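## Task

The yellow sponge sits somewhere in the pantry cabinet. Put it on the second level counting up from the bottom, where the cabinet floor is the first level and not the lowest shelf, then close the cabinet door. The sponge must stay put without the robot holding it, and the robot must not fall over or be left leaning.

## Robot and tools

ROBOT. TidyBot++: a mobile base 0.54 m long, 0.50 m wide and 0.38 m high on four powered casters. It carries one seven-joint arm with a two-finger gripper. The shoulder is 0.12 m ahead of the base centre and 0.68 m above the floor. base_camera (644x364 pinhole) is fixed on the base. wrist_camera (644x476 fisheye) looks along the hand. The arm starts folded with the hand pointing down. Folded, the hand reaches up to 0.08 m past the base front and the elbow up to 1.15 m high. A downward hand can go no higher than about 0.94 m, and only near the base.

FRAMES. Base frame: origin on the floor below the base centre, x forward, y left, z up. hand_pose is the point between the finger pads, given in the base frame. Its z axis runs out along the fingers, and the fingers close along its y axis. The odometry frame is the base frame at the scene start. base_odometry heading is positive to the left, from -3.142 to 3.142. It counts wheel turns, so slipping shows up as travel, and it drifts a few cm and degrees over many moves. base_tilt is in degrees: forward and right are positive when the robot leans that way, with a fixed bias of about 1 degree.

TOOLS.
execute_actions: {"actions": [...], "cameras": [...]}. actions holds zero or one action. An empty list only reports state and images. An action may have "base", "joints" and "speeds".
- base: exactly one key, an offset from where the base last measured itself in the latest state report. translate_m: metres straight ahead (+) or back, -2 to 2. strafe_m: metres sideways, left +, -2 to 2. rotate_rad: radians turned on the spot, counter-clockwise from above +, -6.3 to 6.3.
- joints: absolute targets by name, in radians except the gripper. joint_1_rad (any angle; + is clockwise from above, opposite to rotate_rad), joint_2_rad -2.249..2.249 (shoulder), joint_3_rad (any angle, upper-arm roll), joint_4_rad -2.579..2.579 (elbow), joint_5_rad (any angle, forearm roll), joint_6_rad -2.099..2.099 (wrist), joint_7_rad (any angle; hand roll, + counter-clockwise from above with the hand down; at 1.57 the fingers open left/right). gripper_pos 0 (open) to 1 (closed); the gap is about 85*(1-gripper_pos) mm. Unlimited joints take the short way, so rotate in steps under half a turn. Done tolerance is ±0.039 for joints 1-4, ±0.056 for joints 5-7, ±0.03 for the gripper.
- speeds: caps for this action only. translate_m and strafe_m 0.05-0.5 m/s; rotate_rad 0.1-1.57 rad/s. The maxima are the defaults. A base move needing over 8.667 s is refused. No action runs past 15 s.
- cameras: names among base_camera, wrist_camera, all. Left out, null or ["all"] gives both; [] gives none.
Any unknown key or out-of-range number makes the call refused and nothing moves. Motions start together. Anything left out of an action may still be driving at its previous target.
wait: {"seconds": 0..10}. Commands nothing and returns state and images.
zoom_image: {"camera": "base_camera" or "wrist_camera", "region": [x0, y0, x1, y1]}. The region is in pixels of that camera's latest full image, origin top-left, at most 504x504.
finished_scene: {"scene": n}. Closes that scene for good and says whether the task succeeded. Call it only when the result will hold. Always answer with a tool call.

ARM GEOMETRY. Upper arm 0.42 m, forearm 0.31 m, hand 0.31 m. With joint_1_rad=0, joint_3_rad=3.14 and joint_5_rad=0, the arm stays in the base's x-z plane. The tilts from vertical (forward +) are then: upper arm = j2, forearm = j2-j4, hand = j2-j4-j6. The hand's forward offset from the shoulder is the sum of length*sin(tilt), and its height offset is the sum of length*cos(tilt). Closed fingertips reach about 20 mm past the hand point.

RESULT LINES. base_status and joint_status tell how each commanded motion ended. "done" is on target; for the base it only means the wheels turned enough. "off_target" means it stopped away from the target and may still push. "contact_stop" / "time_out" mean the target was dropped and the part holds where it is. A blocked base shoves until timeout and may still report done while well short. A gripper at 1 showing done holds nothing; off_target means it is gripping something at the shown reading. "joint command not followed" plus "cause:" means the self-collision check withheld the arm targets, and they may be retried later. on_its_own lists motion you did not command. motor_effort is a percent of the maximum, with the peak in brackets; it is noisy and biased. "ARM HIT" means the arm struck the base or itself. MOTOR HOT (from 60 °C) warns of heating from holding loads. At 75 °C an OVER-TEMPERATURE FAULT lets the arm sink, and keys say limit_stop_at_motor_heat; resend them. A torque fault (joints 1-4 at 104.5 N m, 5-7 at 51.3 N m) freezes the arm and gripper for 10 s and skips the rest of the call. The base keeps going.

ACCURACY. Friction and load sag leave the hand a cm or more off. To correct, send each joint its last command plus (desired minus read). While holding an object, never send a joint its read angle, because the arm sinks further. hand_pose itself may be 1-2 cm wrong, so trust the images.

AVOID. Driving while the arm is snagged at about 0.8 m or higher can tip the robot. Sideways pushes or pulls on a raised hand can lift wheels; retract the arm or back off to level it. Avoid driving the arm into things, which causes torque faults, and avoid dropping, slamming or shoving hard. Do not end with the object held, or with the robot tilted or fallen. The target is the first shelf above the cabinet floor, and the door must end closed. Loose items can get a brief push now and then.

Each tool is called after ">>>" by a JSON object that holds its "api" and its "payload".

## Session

>>> {"api": "execute_actions", "payload": {"actions": []}}

Scene clock: 0.00 s.
base_odometry: x=+0.000 y=+0.000 heading=+0.000 (m, m, rad; odometry frame)
base_tilt: forward=+0.8 right=+0.1 (deg)
base_status: not commanded
joint_positions: joint_1_rad=+0.051 joint_2_rad=-0.323 joint_3_rad=+3.170 joint_4_rad=-2.533 joint_5_rad=-0.030 joint_6_rad=-0.884 joint_7_rad=+1.527 gripper_pos=+0.000
joint_status: not commanded
motor_effort: joint_1_rad=-2 joint_2_rad=-2 joint_3_rad=+1 joint_4_rad=+15 joint_5_rad=+1 joint_6_rad=+2 joint_7_rad=+1 (%)
hand_pose: x=+0.2529 y=-0.0008 z=+0.5824 quat_wxyz=(-0.016, +0.997, -0.070, +0.023) (m; base frame)
pictures: base_camera, wrist_camera
camera_calibration (this result's frames):
wrist_camera: T_world_to_cam=[[-0.11603, -0.991129, -0.0648155, 0.0744233], [-0.991108, 0.119812, -0.0578805, 0.341313], [0.0651327, 0.0575233, -0.996217, 0.700057], [0, 0, 0, 1]] pos_world=[0.301317, -0.0074, 0.721988]
Images, in order (width x height): base_camera 644x364, wrist_camera 644x476.

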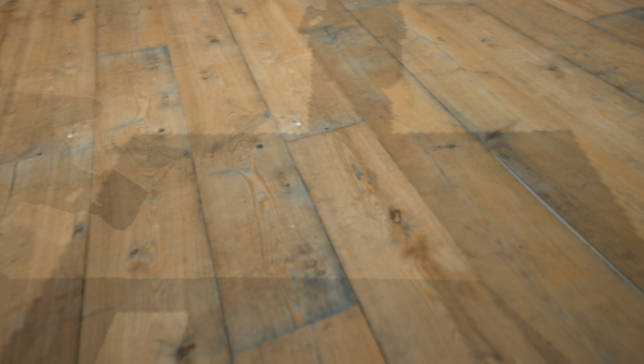

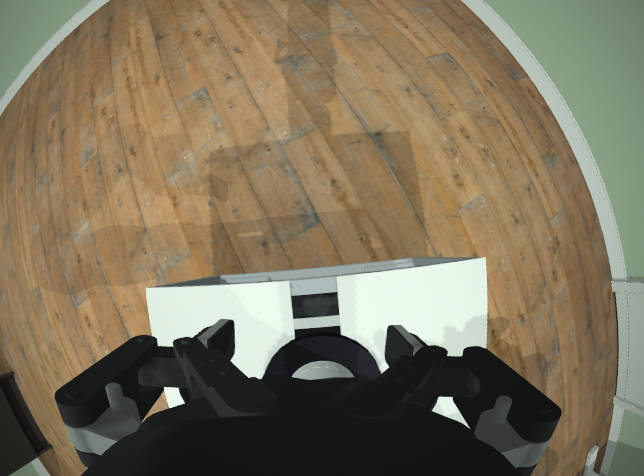

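Something dark at the left-rear. Take the handle pose and turn left.

>>> {"api": "execute_actions", "payload": {"actions": [{"base":{"rotate_rad":1.9},"joints":{"joint_1_rad":-0.012,"joint_2_rad":-0.2,"joint_3_rad":3.145,"joint_4_rad":-2.52,"joint_5_rad":-0.01,"joint_6_rad":0.75,"joint_7_rad":1.57}}]}}

Scene clock: 4.03 s.
base_odometry: x=+0.000 y=+0.000 heading=+1.900 (m, m, rad; odometry frame)
base_tilt: forward=+0.7 right=+0.1 (deg)
base_status: done
joint_positions: joint_1_rad=+0.004 joint_2_rad=-0.221 joint_3_rad=+3.156 joint_4_rad=-2.532 joint_5_rad=-0.030 joint_6_rad=+0.729 joint_7_rad=+1.541 gripper_pos=+0.000
joint_status: all done
motor_effort: joint_1_rad=-1(0) joint_2_rad=-9(11) joint_3_rad=+1(2) joint_4_rad=+19(19) joint_5_rad=+1(0) joint_6_rad=+9(10) joint_7_rad=+1(2) (%)
hand_pose: x=+0.5702 y=-0.0139 z=+0.8766 quat_wxyz=(-0.006, +0.711, -0.034, +0.703) (m; base frame)
pictures: base_camera, wrist_camera
camera_calibration (this result's frames):
wrist_camera: T_world_to_cam=[[-0.00843954, -0.999352, -0.0349808, 0.0297012], [0.00211402, 0.0349641, -0.999386, 0.932225], [0.999962, -0.00850831, 0.00181757, -0.435649], [0, 0, 0, 1]] pos_world=[0.433913, -0.0066191, 0.933483]
Images, in order (width x height): base_camera 644x364, wrist_camera 644x476.

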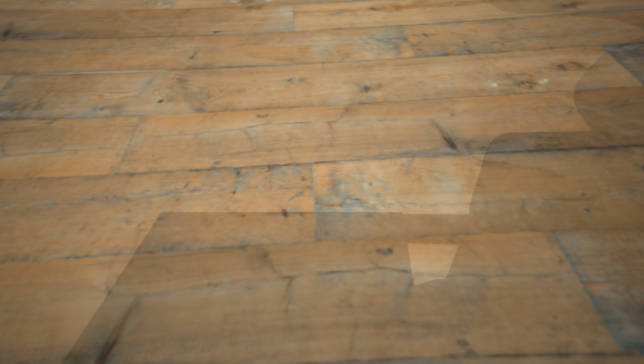

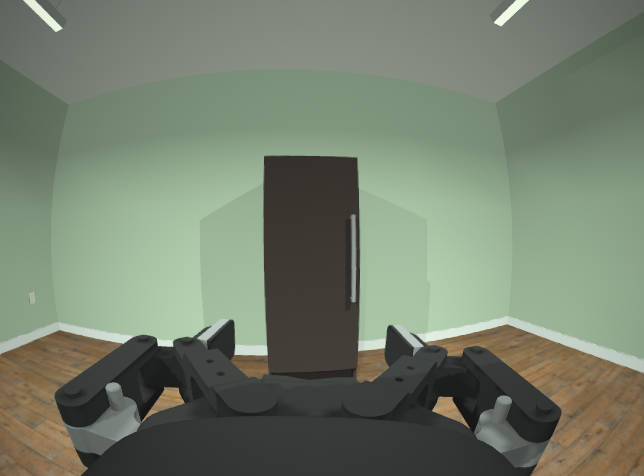

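>>> {"api": "execute_actions", "payload": {"actions": [{"base":{"strafe_m":-0.25}}], "cameras": []}}

>>> {"api": "execute_actions", "payload": {"actions": [{"base":{"translate_m":0.9}}]}}

Scene clock: 7.63 s.
base_odometry: x=+0.237 y=+0.081 heading=+1.900 (m, m, rad; odometry frame)
base_tilt: forward=+0.7 right=+0.1 (deg)
base_status: done
joint_positions: joint_1_rad=+0.004 joint_2_rad=-0.221 joint_3_rad=+3.155 joint_4_rad=-2.532 joint_5_rad=-0.030 joint_6_rad=+0.729 joint_7_rad=+1.541 gripper_pos=+0.000
joint_status: not commanded
motor_effort: joint_1_rad=-1(0) joint_2_rad=-10(10) joint_3_rad=+1(2) joint_4_rad=+19(19) joint_5_rad=+0(1) joint_6_rad=+9(9) joint_7_rad=+1(1) (%)
hand_pose: x=+0.5702 y=-0.0131 z=+0.8766 quat_wxyz=(-0.007, +0.711, -0.033, +0.703) (m; base frame)
pictures: none
No camera images: the call's "cameras" was empty. Leave "cameras" out to get every camera's image.

Scene clock: 10.80 s.
base_odometry: x=-0.054 y=+0.933 heading=+1.900 (m, m, rad; odometry frame)
base_tilt: forward=+0.7 right=+0.1 (deg)
base_status: done
joint_positions: joint_1_rad=+0.004 joint_2_rad=-0.216 joint_3_rad=+3.155 joint_4_rad=-2.532 joint_5_rad=-0.030 joint_6_rad=+0.729 joint_7_rad=+1.541 gripper_pos=+0.000
joint_status: not commanded
motor_effort: joint_1_rad=-1(0) joint_2_rad=-10(12) joint_3_rad=+1(1) joint_4_rad=+18(20) joint_5_rad=+0(0) joint_6_rad=+9(10) joint_7_rad=+1(1) (%)
hand_pose: x=+0.5711 y=-0.0131 z=+0.8745 quat_wxyz=(-0.006, +0.712, -0.033, +0.701) (m; base frame)
pictures: base_camera, wrist_camera
camera_calibration (this result's frames):
wrist_camera: T_world_to_cam=[[-0.00683886, -0.999374, -0.03471, 0.0293259], [-0.0025769, 0.0347284, -0.999393, 0.932785], [0.999973, -0.00674526, -0.00281279, -0.432481], [0, 0, 0, 1]] pos_world=[0.435074, -0.00600369, 0.93202]
Images, in order (width x height): base_camera 644x364, wrist_camera 644x476.

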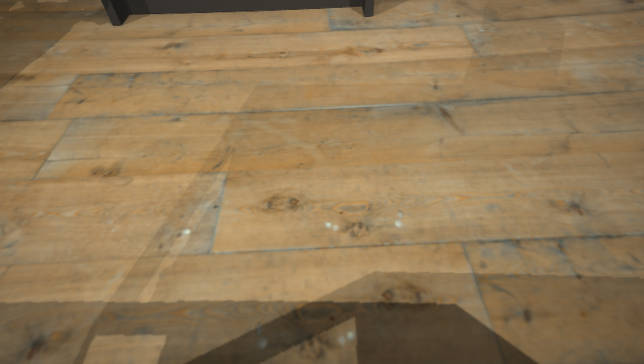

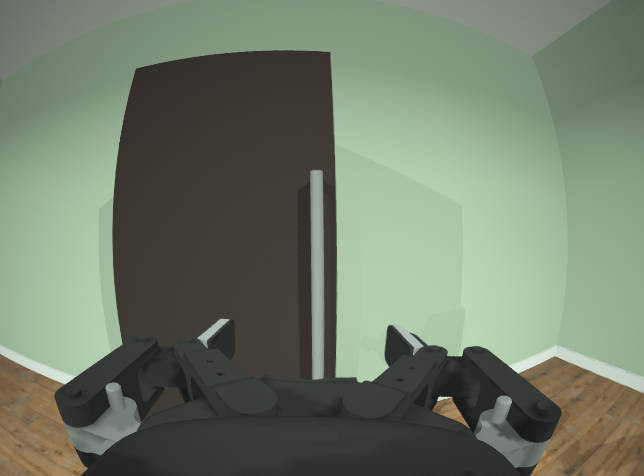

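>>> {"api": "execute_actions", "payload": {"actions": [{"base":{"translate_m":0.41},"speeds":{"translate_m":0.3}}]}}

>>> {"api": "execute_actions", "payload": {"actions": [{"joints":{"gripper_pos":1}}], "cameras": ["wrist_camera"]}}

Scene clock: 15.00 s.
base_odometry: x=-0.186 y=+1.321 heading=+1.900 (m, m, rad; odometry frame)
base_tilt: forward=+0.7 right=+0.1 (deg)
base_status: done
joint_positions: joint_1_rad=+0.004 joint_2_rad=-0.219 joint_3_rad=+3.155 joint_4_rad=-2.536 joint_5_rad=-0.030 joint_6_rad=+0.729 joint_7_rad=+1.541 gripper_pos=+0.000
joint_status: not commanded
motor_effort: joint_1_rad=+0(0) joint_2_rad=-5(13) joint_3_rad=+1(2) joint_4_rad=+20(28) joint_5_rad=+0(1) joint_6_rad=+7(11) joint_7_rad=+1(2) (%)
hand_pose: x=+0.5696 y=-0.0131 z=+0.8736 quat_wxyz=(-0.006, +0.713, -0.033, +0.701) (m; base frame)
pictures: base_camera, wrist_camera
camera_calibration (this result's frames):
wrist_camera: T_world_to_cam=[[-0.00686798, -0.999393, -0.0341526, 0.0288316], [-0.00357153, 0.0341777, -0.999409, 0.932392], [0.99997, -0.00674194, -0.00380409, -0.430087], [0, 0, 0, 1]] pos_world=[0.433602, -0.00595249, 0.93119]
Images, in order (width x height): base_camera 644x364, wrist_camera 644x476.

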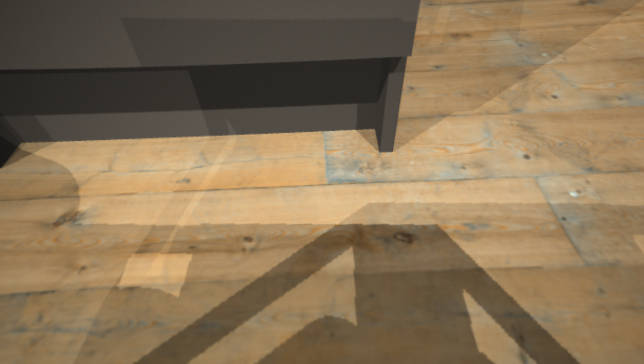

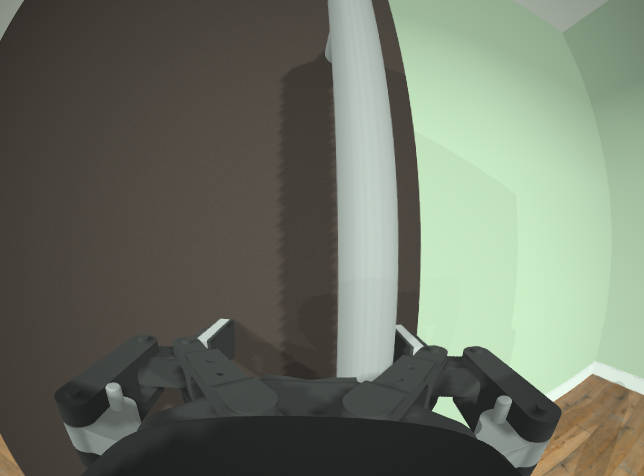

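Scene clock: 16.10 s.
base_odometry: x=-0.186 y=+1.320 heading=+1.900 (m, m, rad; odometry frame)
base_tilt: forward=+0.7 right=+0.1 (deg)
base_status: not commanded
joint_positions: joint_1_rad=+0.029 joint_2_rad=-0.239 joint_3_rad=+3.184 joint_4_rad=-2.555 joint_5_rad=-0.030 joint_6_rad=+0.729 joint_7_rad=+1.552 gripper_pos=+0.746
joint_status: gripper_pos off_target (ended at +0.746, target +1.000)
motor_effort: joint_1_rad=-8(13) joint_2_rad=+1(4) joint_3_rad=-6(10) joint_4_rad=+27(31) joint_5_rad=+6(9) joint_6_rad=+8(12) joint_7_rad=+0(1) (%)
hand_pose: x=+0.5604 y=-0.0376 z=+0.8723 quat_wxyz=(+0.014, +0.711, -0.050, +0.701) (m; base frame)
pictures: wrist_camera
camera_calibration (this result's frames):
wrist_camera: T_world_to_cam=[[-0.0594465, -0.997773, -0.0302661, 0.0303168], [-0.00103159, 0.0303811, -0.999538, 0.930501], [0.998231, -0.0593878, -0.00283535, -0.422947], [0, 0, 0, 1]] pos_world=[0.424961, -0.0231384, 0.929789]
Images, in order (width x height): wrist_camera 644x476.

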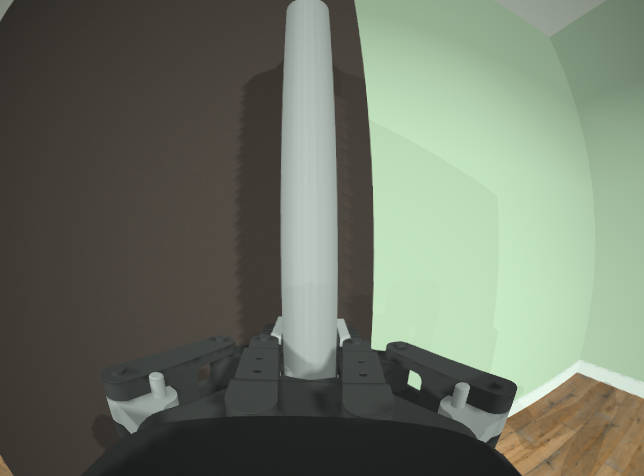

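>>> {"api": "execute_actions", "payload": {"actions": [{"base":{"translate_m":-0.15},"speeds":{"translate_m":0.1}}], "cameras": []}}

>>> {"api": "execute_actions", "payload": {"actions": [{"base":{"strafe_m":0.03},"speeds":{"strafe_m":0.1}}], "cameras": []}}

>>> {"api": "execute_actions", "payload": {"actions": [{"base":{"translate_m":-0.1},"speeds":{"translate_m":0.1}}], "cameras": []}}

>>> {"api": "execute_actions", "payload": {"actions": [{"base":{"strafe_m":0.07},"speeds":{"strafe_m":0.1}}], "cameras": []}}

>>> {"api": "execute_actions", "payload": {"actions": [{"base":{"translate_m":-0.09},"speeds":{"translate_m":0.1}}], "cameras": []}}

>>> {"api": "execute_actions", "payload": {"actions": [{"base":{"strafe_m":0.09},"speeds":{"strafe_m":0.1}}], "cameras": []}}

>>> {"api": "execute_actions", "payload": {"actions": [{"base":{"translate_m":-0.07},"speeds":{"translate_m":0.1}}]}}

Scene clock: 21.70 s.
base_odometry: x=-0.138 y=+1.179 heading=+1.901 (m, m, rad; odometry frame)
base_tilt: forward=+0.7 right=+0.1 (deg)
base_status: done
joint_positions: joint_1_rad=+0.006 joint_2_rad=-0.195 joint_3_rad=+3.156 joint_4_rad=-2.518 joint_5_rad=-0.030 joint_6_rad=+0.729 joint_7_rad=+1.556 gripper_pos=+0.747
joint_status: not commanded
motor_effort: joint_1_rad=-2(9) joint_2_rad=-13(16) joint_3_rad=+1(6) joint_4_rad=+18(27) joint_5_rad=+0(5) joint_6_rad=+10(14) joint_7_rad=-1(1) (%)
hand_pose: x=+0.5781 y=-0.0148 z=+0.8722 quat_wxyz=(+0.000, +0.715, -0.029, +0.699) (m; base frame)
pictures: none
No camera images: the call's "cameras" was empty. Leave "cameras" out to get every camera's image.

Scene clock: 22.53 s.
base_odometry: x=-0.166 y=+1.169 heading=+1.900 (m, m, rad; odometry frame)
base_tilt: forward=+0.7 right=+0.1 (deg)
base_status: done
joint_positions: joint_1_rad=+0.032 joint_2_rad=-0.195 joint_3_rad=+3.187 joint_4_rad=-2.519 joint_5_rad=-0.030 joint_6_rad=+0.729 joint_7_rad=+1.560 gripper_pos=+0.747
joint_status: not commanded
motor_effort: joint_1_rad=-9(13) joint_2_rad=-9(13) joint_3_rad=-7(9) joint_4_rad=+20(22) joint_5_rad=+3(6) joint_6_rad=+9(11) joint_7_rad=-2(2) (%)
hand_pose: x=+0.5768 y=-0.0421 z=+0.8721 quat_wxyz=(+0.019, +0.714, -0.050, +0.698) (m; base frame)
pictures: none
No camera images: the call's "cameras" was empty. Leave "cameras" out to get every camera's image.

Scene clock: 24.10 s.
base_odometry: x=-0.134 y=+1.074 heading=+1.900 (m, m, rad; odometry frame)
base_tilt: forward=+0.7 right=+0.1 (deg)
base_status: done
joint_positions: joint_1_rad=-0.013 joint_2_rad=-0.194 joint_3_rad=+3.139 joint_4_rad=-2.518 joint_5_rad=-0.030 joint_6_rad=+0.729 joint_7_rad=+1.560 gripper_pos=+0.748
joint_status: not commanded
motor_effort: joint_1_rad=+1(9) joint_2_rad=-14(16) joint_3_rad=+2(7) joint_4_rad=+16(21) joint_5_rad=+0(3) joint_6_rad=+10(13) joint_7_rad=+0(2) (%)
hand_pose: x=+0.5784 y=+0.0020 z=+0.8722 quat_wxyz=(-0.009, +0.715, -0.013, +0.698) (m; base frame)
pictures: none
No camera images: the call's "cameras" was empty. Leave "cameras" out to get every camera's image.

Scene clock: 25.33 s.
base_odometry: x=-0.200 y=+1.051 heading=+1.900 (m, m, rad; odometry frame)
base_tilt: forward=+0.7 right=+0.1 (deg)
base_status: done
joint_positions: joint_1_rad=+0.056 joint_2_rad=-0.199 joint_3_rad=+3.208 joint_4_rad=-2.522 joint_5_rad=-0.030 joint_6_rad=+0.729 joint_7_rad=+1.562 gripper_pos=+0.748
joint_status: not commanded
motor_effort: joint_1_rad=-14(16) joint_2_rad=-7(14) joint_3_rad=-11(13) joint_4_rad=+22(24) joint_5_rad=+6(9) joint_6_rad=+9(11) joint_7_rad=-2(2) (%)
hand_pose: x=+0.5731 y=-0.0627 z=+0.8721 quat_wxyz=(+0.034, +0.712, -0.066, +0.698) (m; base frame)
pictures: none
No camera images: the call's "cameras" was empty. Leave "cameras" out to get every camera's image.

Scene clock: 26.80 s.
base_odometry: x=-0.171 y=+0.966 heading=+1.900 (m, m, rad; odometry frame)
base_tilt: forward=+0.7 right=+0.1 (deg)
base_status: done
joint_positions: joint_1_rad=-0.012 joint_2_rad=-0.199 joint_3_rad=+3.139 joint_4_rad=-2.522 joint_5_rad=-0.030 joint_6_rad=+0.729 joint_7_rad=+1.562 gripper_pos=+0.750
joint_status: not commanded
motor_effort: joint_1_rad=+0(14) joint_2_rad=-15(15) joint_3_rad=+2(10) joint_4_rad=+18(21) joint_5_rad=-1(7) joint_6_rad=+11(13) joint_7_rad=+0(2) (%)
hand_pose: x=+0.5766 y=+0.0016 z=+0.8722 quat_wxyz=(-0.009, +0.715, -0.013, +0.699) (m; base frame)
pictures: none
No camera images: the call's "cameras" was empty. Leave "cameras" out to get every camera's image.

Scene clock: 28.27 s.
base_odometry: x=-0.256 y=+0.937 heading=+1.900 (m, m, rad; odometry frame)
base_tilt: forward=+0.7 right=+0.1 (deg)
base_status: done
joint_positions: joint_1_rad=+0.068 joint_2_rad=-0.217 joint_3_rad=+3.218 joint_4_rad=-2.537 joint_5_rad=-0.036 joint_6_rad=+0.729 joint_7_rad=+1.566 gripper_pos=+0.750
joint_status: not commanded
motor_effort: joint_1_rad=-16(18) joint_2_rad=-3(15) joint_3_rad=-12(15) joint_4_rad=+25(28) joint_5_rad=+9(11) joint_6_rad=+8(13) joint_7_rad=-3(3) (%)
hand_pose: x=+0.5646 y=-0.0738 z=+0.8721 quat_wxyz=(+0.042, +0.710, -0.077, +0.698) (m; base frame)
pictures: none
No camera images: the call's "cameras" was empty. Leave "cameras" out to get every camera's image.

Scene clock: 29.63 s.
base_odometry: x=-0.233 y=+0.871 heading=+1.900 (m, m, rad; odometry frame)
base_tilt: forward=+0.7 right=+0.1 (deg)
base_status: done
joint_positions: joint_1_rad=-0.006 joint_2_rad=-0.203 joint_3_rad=+3.146 joint_4_rad=-2.526 joint_5_rad=-0.036 joint_6_rad=+0.730 joint_7_rad=+1.566 gripper_pos=+0.752
joint_status: not commanded
motor_effort: joint_1_rad=-3(15) joint_2_rad=-12(15) joint_3_rad=-1(12) joint_4_rad=+15(23) joint_5_rad=+1(8) joint_6_rad=+9(10) joint_7_rad=+0(2) (%)
hand_pose: x=+0.5748 y=-0.0056 z=+0.8721 quat_wxyz=(-0.003, +0.715, -0.020, +0.699) (m; base frame)
pictures: base_camera, wrist_camera
camera_calibration (this result's frames):
wrist_camera: T_world_to_cam=[[0.00775559, -0.999897, -0.0120669, 0.00857716], [-0.00968395, 0.0119916, -0.999881, 0.934465], [0.999923, 0.00787152, -0.00958995, -0.430039], [0, 0, 0, 1]] pos_world=[0.438988, 0.000755628, 0.930333]
Images, in order (width x height): base_camera 644x364, wrist_camera 644x476.

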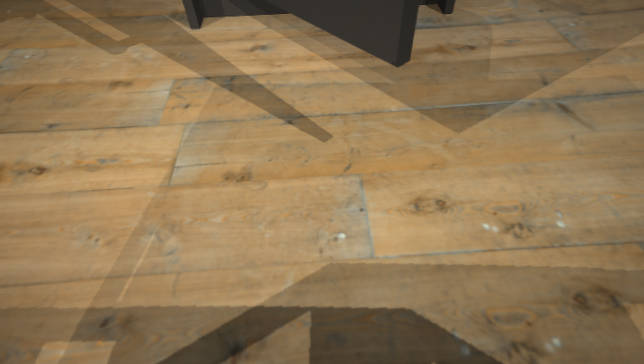

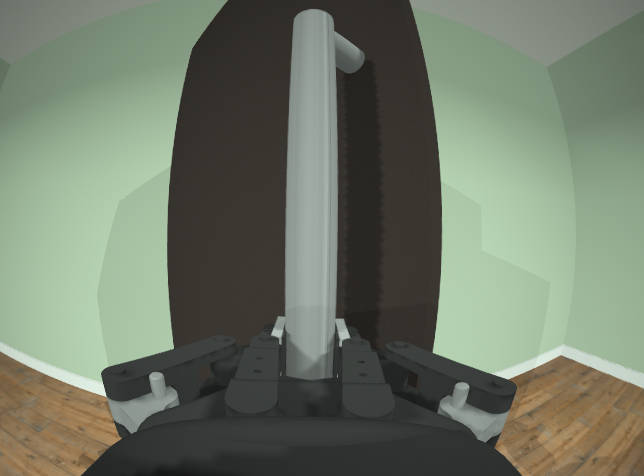

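Same as before; replay the release and sweep.

>>> {"api": "execute_actions", "payload": {"actions": [{"joints":{"gripper_pos":0}}], "cameras": []}}

>>> {"api": "execute_actions", "payload": {"actions": [{"base":{"translate_m":-0.12},"joints":{"gripper_pos":1}}], "cameras": []}}

>>> {"api": "execute_actions", "payload": {"actions": [{"base":{"strafe_m":-0.22}}], "cameras": []}}

>>> {"api": "execute_actions", "payload": {"actions": [{"base":{"translate_m":0.33},"speeds":{"translate_m":0.3}}], "cameras": ["wrist_camera"]}}

>>> {"api": "execute_actions", "payload": {"actions": [{"base":{"strafe_m":0.42},"speeds":{"strafe_m":0.15}}]}}

Scene clock: 32.67 s.
base_odometry: x=-0.233 y=+0.871 heading=+1.900 (m, m, rad; odometry frame)
base_tilt: forward=+0.7 right=+0.1 (deg)
base_status: not commanded
joint_positions: joint_1_rad=-0.006 joint_2_rad=-0.203 joint_3_rad=+3.146 joint_4_rad=-2.526 joint_5_rad=-0.036 joint_6_rad=+0.730 joint_7_rad=+1.566 gripper_pos=+0.000
joint_status: all done
motor_effort: joint_1_rad=-1(1) joint_2_rad=-10(12) joint_3_rad=+1(3) joint_4_rad=+19(19) joint_5_rad=+1(2) joint_6_rad=+9(9) joint_7_rad=+1(0) (%)
hand_pose: x=+0.5748 y=-0.0052 z=+0.8721 quat_wxyz=(-0.004, +0.715, -0.019, +0.699) (m; base frame)
pictures: none
No camera images: the call's "cameras" was empty. Leave "cameras" out to get every camera's image.

Scene clock: 34.00 s.
base_odometry: x=-0.195 y=+0.757 heading=+1.900 (m, m, rad; odometry frame)
base_tilt: forward=+0.7 right=+0.1 (deg)
base_status: done
joint_positions: joint_1_rad=-0.006 joint_2_rad=-0.204 joint_3_rad=+3.146 joint_4_rad=-2.526 joint_5_rad=-0.036 joint_6_rad=+0.730 joint_7_rad=+1.566 gripper_pos=+0.999
joint_status: all done
motor_effort: joint_1_rad=-1(0) joint_2_rad=-10(12) joint_3_rad=+1(1) joint_4_rad=+19(20) joint_5_rad=+1(1) joint_6_rad=+9(10) joint_7_rad=+1(1) (%)
hand_pose: x=+0.5747 y=-0.0052 z=+0.8721 quat_wxyz=(-0.004, +0.715, -0.019, +0.699) (m; base frame)
pictures: none
No camera images: the call's "cameras" was empty. Leave "cameras" out to get every camera's image.

Scene clock: 35.70 s.
base_odometry: x=+0.014 y=+0.828 heading=+1.899 (m, m, rad; odometry frame)
base_tilt: forward=+0.7 right=+0.1 (deg)
base_status: done
joint_positions: joint_1_rad=-0.006 joint_2_rad=-0.204 joint_3_rad=+3.146 joint_4_rad=-2.526 joint_5_rad=-0.036 joint_6_rad=+0.730 joint_7_rad=+1.566 gripper_pos=+0.999
joint_status: not commanded
motor_effort: joint_1_rad=-1(1) joint_2_rad=-10(11) joint_3_rad=+1(1) joint_4_rad=+19(19) joint_5_rad=+0(1) joint_6_rad=+10(10) joint_7_rad=+1(1) (%)
hand_pose: x=+0.5748 y=-0.0053 z=+0.8721 quat_wxyz=(-0.004, +0.715, -0.019, +0.699) (m; base frame)
pictures: none
No camera images: the call's "cameras" was empty. Leave "cameras" out to get every camera's image.

Scene clock: 37.77 s.
base_odometry: x=-0.092 y=+1.140 heading=+1.899 (m, m, rad; odometry frame)
base_tilt: forward=+0.7 right=+0.1 (deg)
base_status: done
joint_positions: joint_1_rad=-0.006 joint_2_rad=-0.204 joint_3_rad=+3.146 joint_4_rad=-2.526 joint_5_rad=-0.036 joint_6_rad=+0.730 joint_7_rad=+1.566 gripper_pos=+0.999
joint_status: not commanded
motor_effort: joint_1_rad=-1(1) joint_2_rad=-11(13) joint_3_rad=+1(1) joint_4_rad=+19(20) joint_5_rad=+0(0) joint_6_rad=+9(10) joint_7_rad=+1(1) (%)
hand_pose: x=+0.5748 y=-0.0053 z=+0.8721 quat_wxyz=(-0.004, +0.715, -0.019, +0.699) (m; base frame)
pictures: wrist_camera
camera_calibration (this result's frames):
wrist_camera: T_world_to_cam=[[0.00863331, -0.999892, -0.0118709, 0.00829083], [-0.0095221, 0.0117886, -0.999885, 0.934453], [0.999917, 0.00874536, -0.0094193, -0.430172], [0, 0, 0, 1]] pos_world=[0.438963, 0.00103606, 0.930392]
Images, in order (width x height): wrist_camera 644x476.

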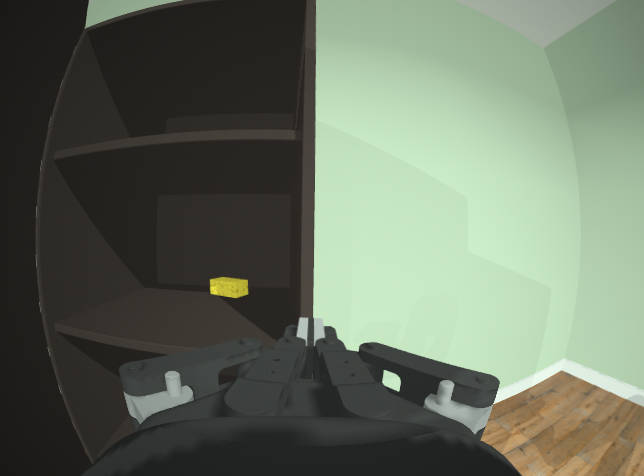

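Scene clock: 41.40 s.
base_odometry: x=-0.489 y=+1.004 heading=+1.899 (m, m, rad; odometry frame)
base_tilt: forward=+0.6 right=+0.2 (deg)
base_status: done
joint_positions: joint_1_rad=+0.076 joint_2_rad=-0.221 joint_3_rad=+3.246 joint_4_rad=-2.538 joint_5_rad=-0.034 joint_6_rad=+0.730 joint_7_rad=+1.566 gripper_pos=+0.999
joint_status: not commanded
motor_effort: joint_1_rad=-20(22) joint_2_rad=-3(16) joint_3_rad=-19(21) joint_4_rad=+22(28) joint_5_rad=+2(3) joint_6_rad=+9(10) joint_7_rad=+1(1) (%)
hand_pose: x=+0.5613 y=-0.0901 z=+0.8729 quat_wxyz=(+0.052, +0.708, -0.091, +0.698) (m; base frame)
pictures: base_camera, wrist_camera
camera_calibration (this result's frames):
wrist_camera: T_world_to_cam=[[-0.170125, -0.984882, -0.0326416, 0.043407], [0.000249333, 0.0330814, -0.999453, 0.932171], [0.985422, -0.17004, -0.00538241, -0.427441], [0, 0, 0, 1]] pos_world=[0.428362, -0.0607687, 0.930777]
Images, in order (width x height): base_camera 644x364, wrist_camera 644x476.

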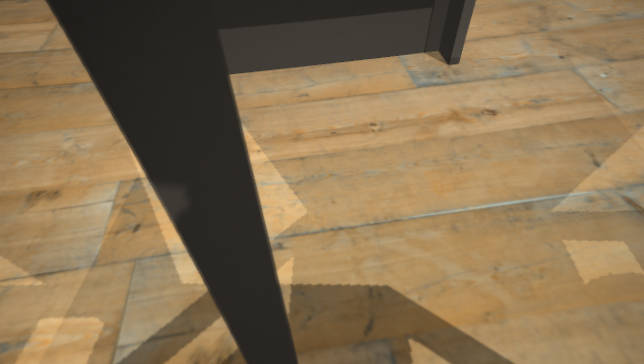

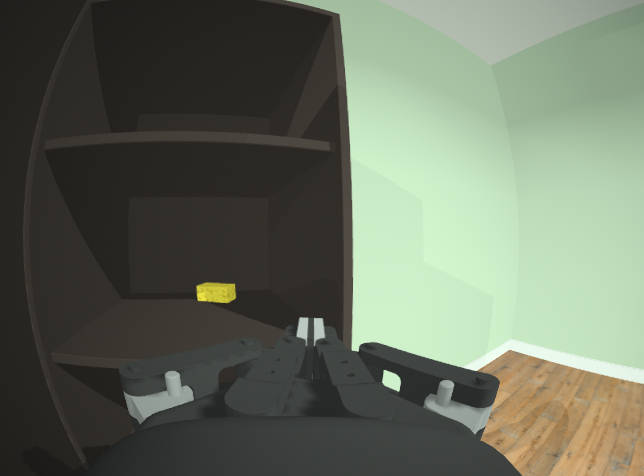

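>>> {"api": "execute_actions", "payload": {"actions": [{"base":{"translate_m":-0.1},"speeds":{"translate_m":0.15}}], "cameras": []}}

>>> {"api": "execute_actions", "payload": {"actions": [{"base":{"strafe_m":0.15},"speeds":{"strafe_m":0.12}}]}}

Scene clock: 44.43 s.
base_odometry: x=-0.457 y=+0.909 heading=+1.899 (m, m, rad; odometry frame)
base_tilt: forward=+0.7 right=+0.1 (deg)
base_status: done
joint_positions: joint_1_rad=-0.019 joint_2_rad=-0.202 joint_3_rad=+3.133 joint_4_rad=-2.533 joint_5_rad=-0.034 joint_6_rad=+0.730 joint_7_rad=+1.566 gripper_pos=+0.999
joint_status: not commanded
motor_effort: joint_1_rad=-1(19) joint_2_rad=-10(13) joint_3_rad=+1(20) joint_4_rad=+19(21) joint_5_rad=+0(3) joint_6_rad=+9(10) joint_7_rad=+1(1) (%)
hand_pose: x=+0.5734 y=+0.0065 z=+0.8677 quat_wxyz=(-0.011, +0.718, -0.009, +0.696) (m; base frame)
pictures: none
No camera images: the call's "cameras" was empty. Leave "cameras" out to get every camera's image.

Scene clock: 46.30 s.
base_odometry: x=-0.599 y=+0.861 heading=+1.899 (m, m, rad; odometry frame)
base_tilt: forward=+0.7 right=+0.1 (deg)
base_status: done
joint_positions: joint_1_rad=-0.019 joint_2_rad=-0.202 joint_3_rad=+3.134 joint_4_rad=-2.533 joint_5_rad=-0.034 joint_6_rad=+0.730 joint_7_rad=+1.566 gripper_pos=+0.999
joint_status: not commanded
motor_effort: joint_1_rad=-1(3) joint_2_rad=-10(11) joint_3_rad=+1(1) joint_4_rad=+19(19) joint_5_rad=+0(2) joint_6_rad=+9(9) joint_7_rad=+1(1) (%)
hand_pose: x=+0.5735 y=+0.0061 z=+0.8677 quat_wxyz=(-0.011, +0.718, -0.009, +0.696) (m; base frame)
pictures: base_camera, wrist_camera
camera_calibration (this result's frames):
wrist_camera: T_world_to_cam=[[0.0328612, -0.999424, -0.00846753, 0.00270083], [-0.018215, 0.00787183, -0.999803, 0.934806], [0.999294, 0.0330089, -0.0179459, -0.421414], [0, 0, 0, 1]] pos_world=[0.438056, 0.00925108, 0.927082]
Images, in order (width x height): base_camera 644x364, wrist_camera 644x476.

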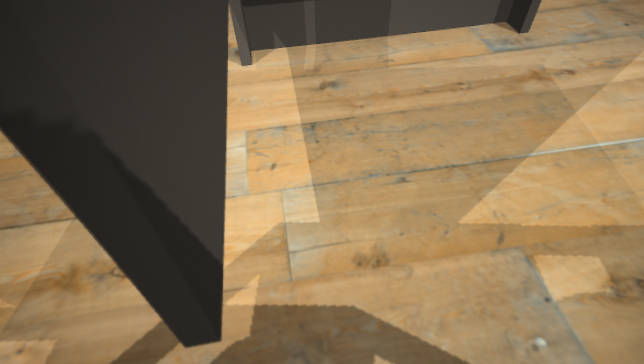

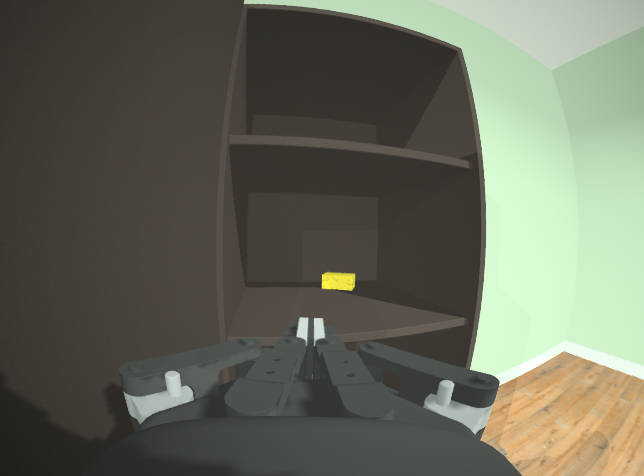

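>>> {"api": "execute_actions", "payload": {"actions": [{"base":{"rotate_rad":0.15},"speeds":{"rotate_rad":0.2}}], "cameras": []}}

>>> {"api": "execute_actions", "payload": {"actions": [{"base":{"strafe_m":0.1},"speeds":{"strafe_m":0.12}}]}}

Scene clock: 49.63 s.
base_odometry: x=-0.599 y=+0.861 heading=+2.050 (m, m, rad; odometry frame)
base_tilt: forward=+0.7 right=+0.1 (deg)
base_status: done
joint_positions: joint_1_rad=-0.017 joint_2_rad=-0.202 joint_3_rad=+3.140 joint_4_rad=-2.533 joint_5_rad=-0.034 joint_6_rad=+0.730 joint_7_rad=+1.566 gripper_pos=+0.999
joint_status: not commanded
motor_effort: joint_1_rad=-1(6) joint_2_rad=-10(12) joint_3_rad=+1(4) joint_4_rad=+19(19) joint_5_rad=+0(4) joint_6_rad=+10(10) joint_7_rad=+1(1) (%)
hand_pose: x=+0.5736 y=+0.0025 z=+0.8677 quat_wxyz=(-0.009, +0.718, -0.012, +0.696) (m; base frame)
pictures: none
No camera images: the call's "cameras" was empty. Leave "cameras" out to get every camera's image.

Scene clock: 51.13 s.
base_odometry: x=-0.688 y=+0.815 heading=+2.051 (m, m, rad; odometry frame)
base_tilt: forward=+0.7 right=+0.1 (deg)
base_status: done
joint_positions: joint_1_rad=+0.022 joint_2_rad=-0.202 joint_3_rad=+3.179 joint_4_rad=-2.533 joint_5_rad=-0.036 joint_6_rad=+0.730 joint_7_rad=+1.566 gripper_pos=+0.999
joint_status: not commanded
motor_effort: joint_1_rad=-7(13) joint_2_rad=-9(11) joint_3_rad=-5(10) joint_4_rad=+20(24) joint_5_rad=+4(10) joint_6_rad=+9(11) joint_7_rad=+1(1) (%)
hand_pose: x=+0.5728 y=-0.0340 z=+0.8677 quat_wxyz=(+0.015, +0.717, -0.043, +0.696) (m; base frame)
pictures: base_camera, wrist_camera
camera_calibration (this result's frames):
wrist_camera: T_world_to_cam=[[-0.0520478, -0.998472, -0.0185497, 0.0200784], [-0.0169677, 0.0194564, -0.999667, 0.934676], [0.9985, -0.0517157, -0.0179544, -0.421839], [0, 0, 0, 1]] pos_world=[0.438111, -0.0199534, 0.927163]
Images, in order (width x height): base_camera 644x364, wrist_camera 644x476.

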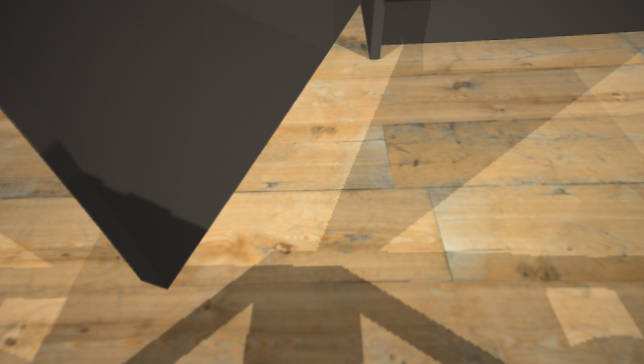

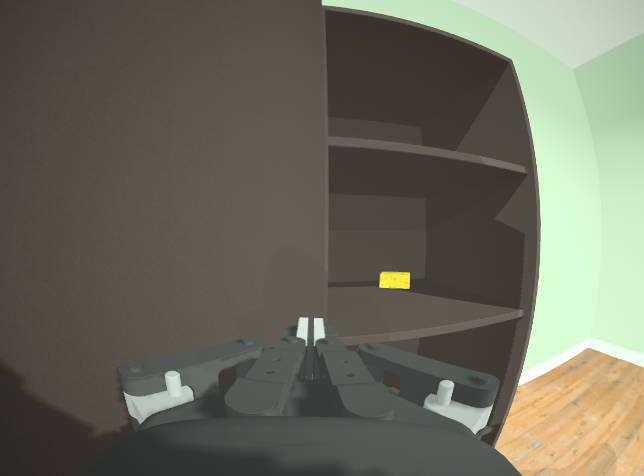

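>>> {"api": "execute_actions", "payload": {"actions": [{"base":{"strafe_m":-0.33},"joints":{"joint_1_rad":-0.012}}], "cameras": []}}

>>> {"api": "execute_actions", "payload": {"actions": [{"base":{"translate_m":-0.3},"joints":{"joint_1_rad":-0.012,"joint_2_rad":0.81,"joint_3_rad":3.14,"joint_4_rad":-1.35,"joint_5_rad":0.0,"joint_6_rad":0.62,"gripper_pos":0}}], "cameras": []}}

>>> {"api": "execute_actions", "payload": {"actions": [{"base":{"translate_m":0.3},"speeds":{"translate_m":0.3}}]}}

Scene clock: 56.20 s.
base_odometry: x=-0.395 y=+0.967 heading=+2.051 (m, m, rad; odometry frame)
base_tilt: forward=+0.7 right=+0.1 (deg)
base_status: done
joint_positions: joint_1_rad=-0.003 joint_2_rad=-0.202 joint_3_rad=+3.148 joint_4_rad=-2.533 joint_5_rad=-0.036 joint_6_rad=+0.730 joint_7_rad=+1.566 gripper_pos=+0.999
joint_status: all done
motor_effort: joint_1_rad=-1(8) joint_2_rad=-10(11) joint_3_rad=+0(6) joint_4_rad=+19(20) joint_5_rad=+0(4) joint_6_rad=+9(10) joint_7_rad=+1(1) (%)
hand_pose: x=+0.5736 y=-0.0078 z=+0.8677 quat_wxyz=(-0.002, +0.718, -0.021, +0.696) (m; base frame)
pictures: none
No camera images: the call's "cameras" was empty. Leave "cameras" out to get every camera's image.

Scene clock: 58.63 s.
base_odometry: x=-0.256 y=+0.701 heading=+2.051 (m, m, rad; odometry frame)
base_tilt: forward=+0.8 right=+0.1 (deg)
base_status: done
joint_positions: joint_1_rad=-0.003 joint_2_rad=+0.795 joint_3_rad=+3.148 joint_4_rad=-1.377 joint_5_rad=-0.036 joint_6_rad=+0.661 joint_7_rad=+1.566 gripper_pos=+0.000
joint_status: all done
motor_effort: joint_1_rad=+0(2) joint_2_rad=-45(48) joint_3_rad=+0(1) joint_4_rad=+20(21) joint_5_rad=+0(1) joint_6_rad=+9(10) joint_7_rad=+1(1) (%)
hand_pose: x=+0.9894 y=-0.0062 z=+0.8176 quat_wxyz=(-0.003, +0.685, -0.018, +0.728) (m; base frame)
pictures: none
No camera images: the call's "cameras" was empty. Leave "cameras" out to get every camera's image.

Scene clock: 60.67 s.
base_odometry: x=-0.395 y=+0.968 heading=+2.051 (m, m, rad; odometry frame)
base_tilt: forward=+0.8 right=+0.1 (deg)
base_status: done
joint_positions: joint_1_rad=-0.004 joint_2_rad=+0.797 joint_3_rad=+3.148 joint_4_rad=-1.371 joint_5_rad=-0.036 joint_6_rad=+0.660 joint_7_rad=+1.566 gripper_pos=+0.000
joint_status: not commanded
motor_effort: joint_1_rad=-1(4) joint_2_rad=-46(49) joint_3_rad=+0(2) joint_4_rad=+20(21) joint_5_rad=+0(1) joint_6_rad=+9(10) joint_7_rad=+1(1) (%)
hand_pose: x=+0.9905 y=-0.0053 z=+0.8186 quat_wxyz=(-0.003, +0.684, -0.018, +0.729) (m; base frame)
pictures: base_camera, wrist_camera
camera_calibration (this result's frames):
wrist_camera: T_world_to_cam=[[0.00897355, -0.999932, -0.00738336, -0.0000396142], [0.0756255, 0.00804115, -0.997104, 0.79821], [0.997096, 0.00838919, 0.0756925, -0.913296], [0, 0, 0, 1]] pos_world=[0.850279, 0.00120367, 0.865028]
Images, in order (width x height): base_camera 644x364, wrist_camera 644x476.

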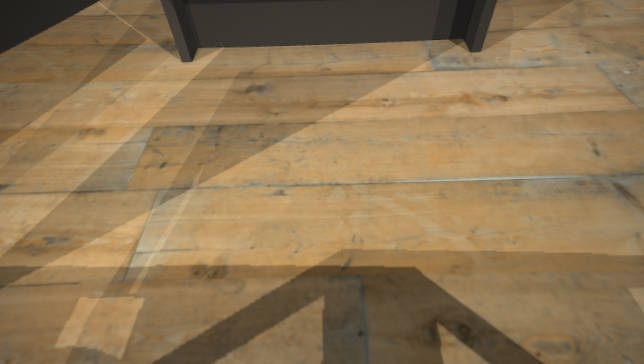

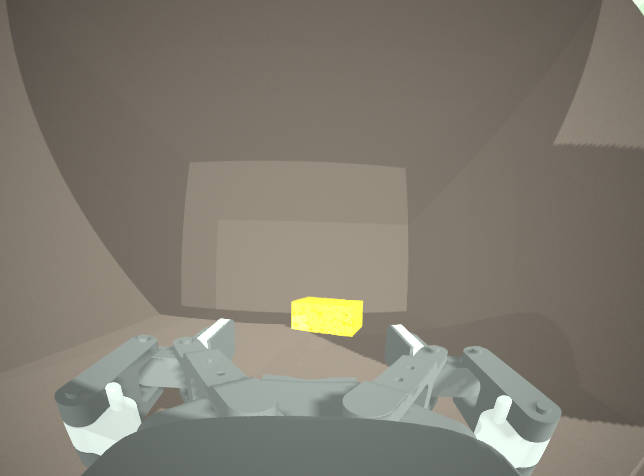

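>>> {"api": "execute_actions", "payload": {"actions": [{"base":{"translate_m":0.1},"joints":{"joint_2_rad":0.885,"joint_1_rad":0.01},"speeds":{"translate_m":0.2}}]}}

Scene clock: 63.63 s.
base_odometry: x=-0.441 y=+1.056 heading=+2.051 (m, m, rad; odometry frame)
base_tilt: forward=+0.8 right=+0.1 (deg)
base_status: done
joint_positions: joint_1_rad=-0.003 joint_2_rad=+0.833 joint_3_rad=+3.148 joint_4_rad=-1.356 joint_5_rad=-0.036 joint_6_rad=+0.660 joint_7_rad=+1.566 gripper_pos=+0.000
joint_status: joint_2_rad off_target (ended at +0.833, target +0.885); the others done
motor_effort: joint_1_rad=-1(3) joint_2_rad=-41(49) joint_3_rad=+0(1) joint_4_rad=+17(21) joint_5_rad=+0(1) joint_6_rad=+8(9) joint_7_rad=+1(1) (%)
hand_pose: x=+0.9976 y=-0.0055 z=+0.7955 quat_wxyz=(-0.003, +0.692, -0.018, +0.722) (m; base frame)
pictures: base_camera, wrist_camera
camera_calibration (this result's frames):
wrist_camera: T_world_to_cam=[[0.00861861, -0.999935, -0.00743198, -0.000062405], [0.0547164, 0.00789271, -0.998471, 0.796581], [0.998465, 0.00819878, 0.0547809, -0.903376], [0, 0, 0, 1]] pos_world=[0.858404, 0.00105701, 0.84485]
Images, in order (width x height): base_camera 644x364, wrist_camera 644x476.

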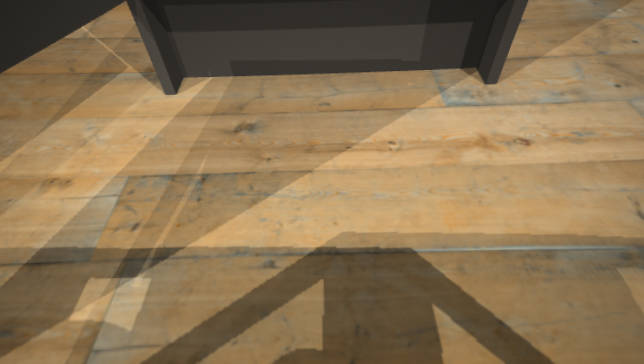

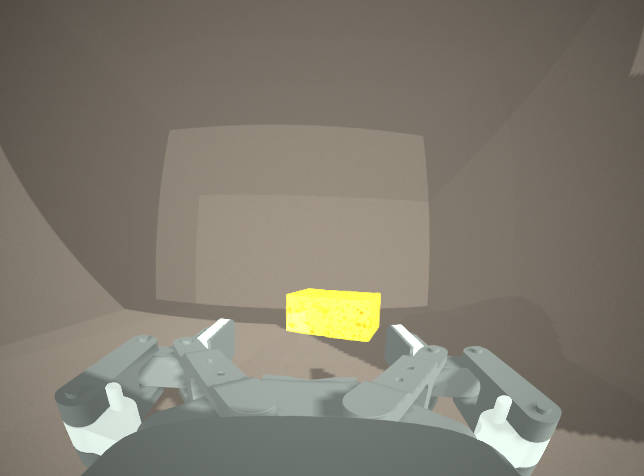

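>>> {"api": "execute_actions", "payload": {"actions": [{"base":{"strafe_m":0.025},"joints":{"joint_2_rad":0.8,"joint_1_rad":-0.012,"joint_6_rad":0.42,"gripper_pos":1}}], "cameras": []}}

>>> {"api": "execute_actions", "payload": {"actions": [{"base":{"translate_m":0.12},"speeds":{"translate_m":0.12}}]}}

Scene clock: 68.17 s.
base_odometry: x=-0.463 y=+1.045 heading=+2.051 (m, m, rad; odometry frame)
base_tilt: forward=+0.8 right=+0.1 (deg)
base_status: done
joint_positions: joint_1_rad=-0.008 joint_2_rad=+0.790 joint_3_rad=+3.147 joint_4_rad=-1.353 joint_5_rad=-0.036 joint_6_rad=+0.471 joint_7_rad=+1.566 gripper_pos=+0.999
joint_status: all done
motor_effort: joint_1_rad=-1(7) joint_2_rad=-40(41) joint_3_rad=+0(2) joint_4_rad=+17(18) joint_5_rad=+0(1) joint_6_rad=+7(8) joint_7_rad=+1(1) (%)
hand_pose: x=+0.9919 y=+0.0003 z=+0.7763 quat_wxyz=(-0.006, +0.742, -0.016, +0.671) (m; base frame)
pictures: none
No camera images: the call's "cameras" was empty. Leave "cameras" out to get every camera's image.

Scene clock: 69.77 s.
base_odometry: x=-0.519 y=+1.151 heading=+2.051 (m, m, rad; odometry frame)
base_tilt: forward=+0.8 right=+0.1 (deg)
base_status: done
joint_positions: joint_1_rad=-0.008 joint_2_rad=+0.790 joint_3_rad=+3.147 joint_4_rad=-1.352 joint_5_rad=-0.036 joint_6_rad=+0.470 joint_7_rad=+1.566 gripper_pos=+0.999
joint_status: not commanded
motor_effort: joint_1_rad=+0(2) joint_2_rad=-44(45) joint_3_rad=+0(0) joint_4_rad=+19(20) joint_5_rad=+0(0) joint_6_rad=+8(9) joint_7_rad=+1(1) (%)
hand_pose: x=+0.9920 y=+0.0003 z=+0.7766 quat_wxyz=(-0.006, +0.742, -0.016, +0.670) (m; base frame)
pictures: base_camera, wrist_camera
camera_calibration (this result's frames):
wrist_camera: T_world_to_cam=[[0.0169788, -0.99977, -0.0130921, 0.00181933], [-0.0882979, 0.0115436, -0.996027, 0.918001], [0.995949, 0.0180674, -0.0880816, -0.783349], [0, 0, 0, 1]] pos_world=[0.861202, 0.00537495, 0.845379]
Images, in order (width x height): base_camera 644x364, wrist_camera 644x476.

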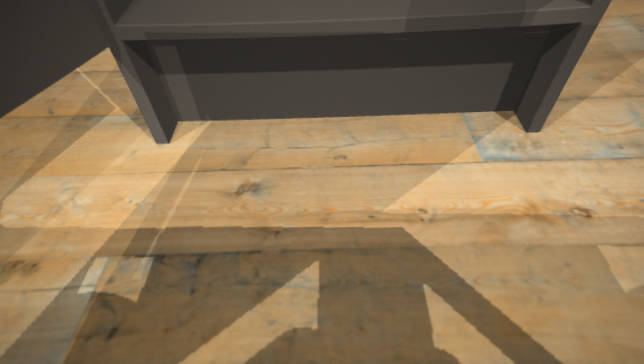

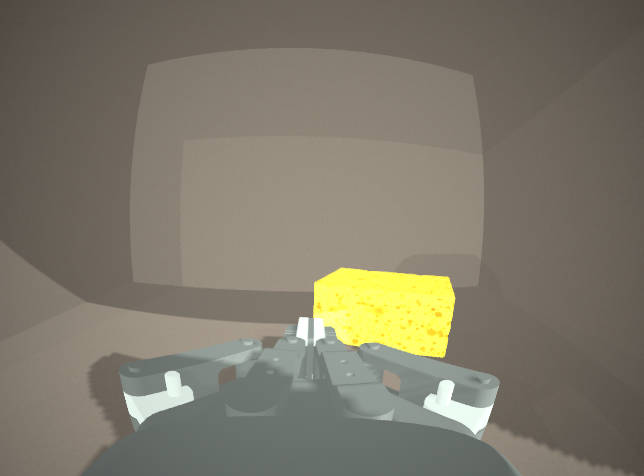

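>>> {"api": "execute_actions", "payload": {"actions": [{"base":{"strafe_m":-0.02}}], "cameras": []}}

>>> {"api": "execute_actions", "payload": {"actions": [{"base":{"translate_m":0.11},"speeds":{"translate_m":0.08}}], "cameras": ["wrist_camera"]}}

>>> {"api": "execute_actions", "payload": {"actions": [{"base":{"translate_m":-0.12}}], "cameras": ["wrist_camera"]}}

Scene clock: 73.07 s.
base_odometry: x=-0.501 y=+1.161 heading=+2.052 (m, m, rad; odometry frame)
base_tilt: forward=+0.8 right=+0.1 (deg)
base_status: done
joint_positions: joint_1_rad=-0.010 joint_2_rad=+0.790 joint_3_rad=+3.146 joint_4_rad=-1.352 joint_5_rad=-0.036 joint_6_rad=+0.469 joint_7_rad=+1.566 gripper_pos=+0.999
joint_status: not commanded
motor_effort: joint_1_rad=-2(3) joint_2_rad=-43(44) joint_3_rad=+0(2) joint_4_rad=+18(20) joint_5_rad=+0(0) joint_6_rad=+8(9) joint_7_rad=+1(1) (%)
hand_pose: x=+0.9920 y=+0.0025 z=+0.7765 quat_wxyz=(-0.007, +0.742, -0.015, +0.670) (m; base frame)
pictures: none
No camera images: the call's "cameras" was empty. Leave "cameras" out to get every camera's image.

Scene clock: 74.97 s.
base_odometry: x=-0.552 y=+1.259 heading=+2.051 (m, m, rad; odometry frame)
base_tilt: forward=+0.8 right=+0.1 (deg)
base_status: done
joint_positions: joint_1_rad=-0.010 joint_2_rad=+0.790 joint_3_rad=+3.146 joint_4_rad=-1.351 joint_5_rad=-0.036 joint_6_rad=+0.468 joint_7_rad=+1.566 gripper_pos=+0.999
joint_status: not commanded
motor_effort: joint_1_rad=+0(3) joint_2_rad=-44(45) joint_3_rad=+0(2) joint_4_rad=+19(20) joint_5_rad=+0(1) joint_6_rad=+8(9) joint_7_rad=+1(1) (%)
hand_pose: x=+0.9921 y=+0.0025 z=+0.7766 quat_wxyz=(-0.007, +0.742, -0.015, +0.670) (m; base frame)
pictures: wrist_camera
camera_calibration (this result's frames):
wrist_camera: T_world_to_cam=[[0.0195169, -0.999715, -0.0137808, 0.00197655], [-0.0892657, 0.0119861, -0.995936, 0.918829], [0.995817, 0.0206677, -0.0890063, -0.782582], [0, 0, 0, 1]] pos_world=[0.86129, 0.00713704, 0.845467]
Images, in order (width x height): wrist_camera 644x476.

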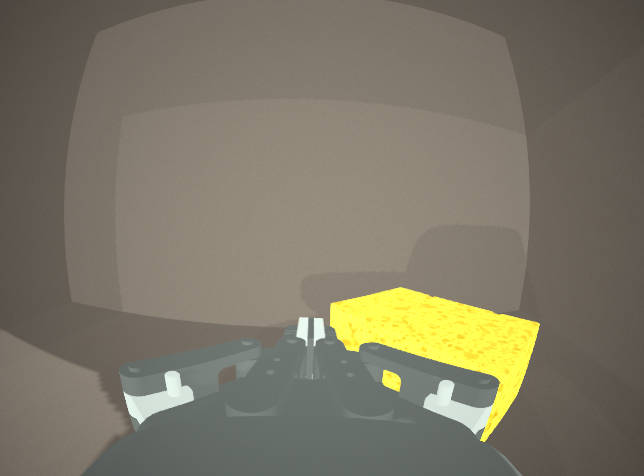

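Scene clock: 76.30 s.
base_odometry: x=-0.496 y=+1.152 heading=+2.051 (m, m, rad; odometry frame)
base_tilt: forward=+0.8 right=+0.1 (deg)
base_status: done
joint_positions: joint_1_rad=-0.010 joint_2_rad=+0.790 joint_3_rad=+3.146 joint_4_rad=-1.351 joint_5_rad=-0.036 joint_6_rad=+0.465 joint_7_rad=+1.566 gripper_pos=+0.999
joint_status: not commanded
motor_effort: joint_1_rad=-1(2) joint_2_rad=-42(46) joint_3_rad=+0(1) joint_4_rad=+19(21) joint_5_rad=+0(0) joint_6_rad=+8(9) joint_7_rad=+1(1) (%)
hand_pose: x=+0.9921 y=+0.0026 z=+0.7759 quat_wxyz=(-0.007, +0.743, -0.015, +0.669) (m; base frame)
pictures: wrist_camera
camera_calibration (this result's frames):
wrist_camera: T_world_to_cam=[[0.0196671, -0.99971, -0.0139267, 0.0020425], [-0.0917625, 0.0120657, -0.995708, 0.920493], [0.995587, 0.0208607, -0.0914986, -0.780487], [0, 0, 0, 1]] pos_world=[0.861469, 0.00721698, 0.845157]
Images, in order (width x height): wrist_camera 644x476.

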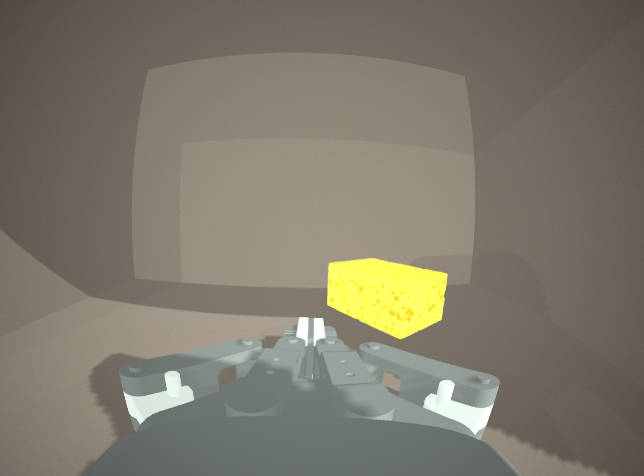

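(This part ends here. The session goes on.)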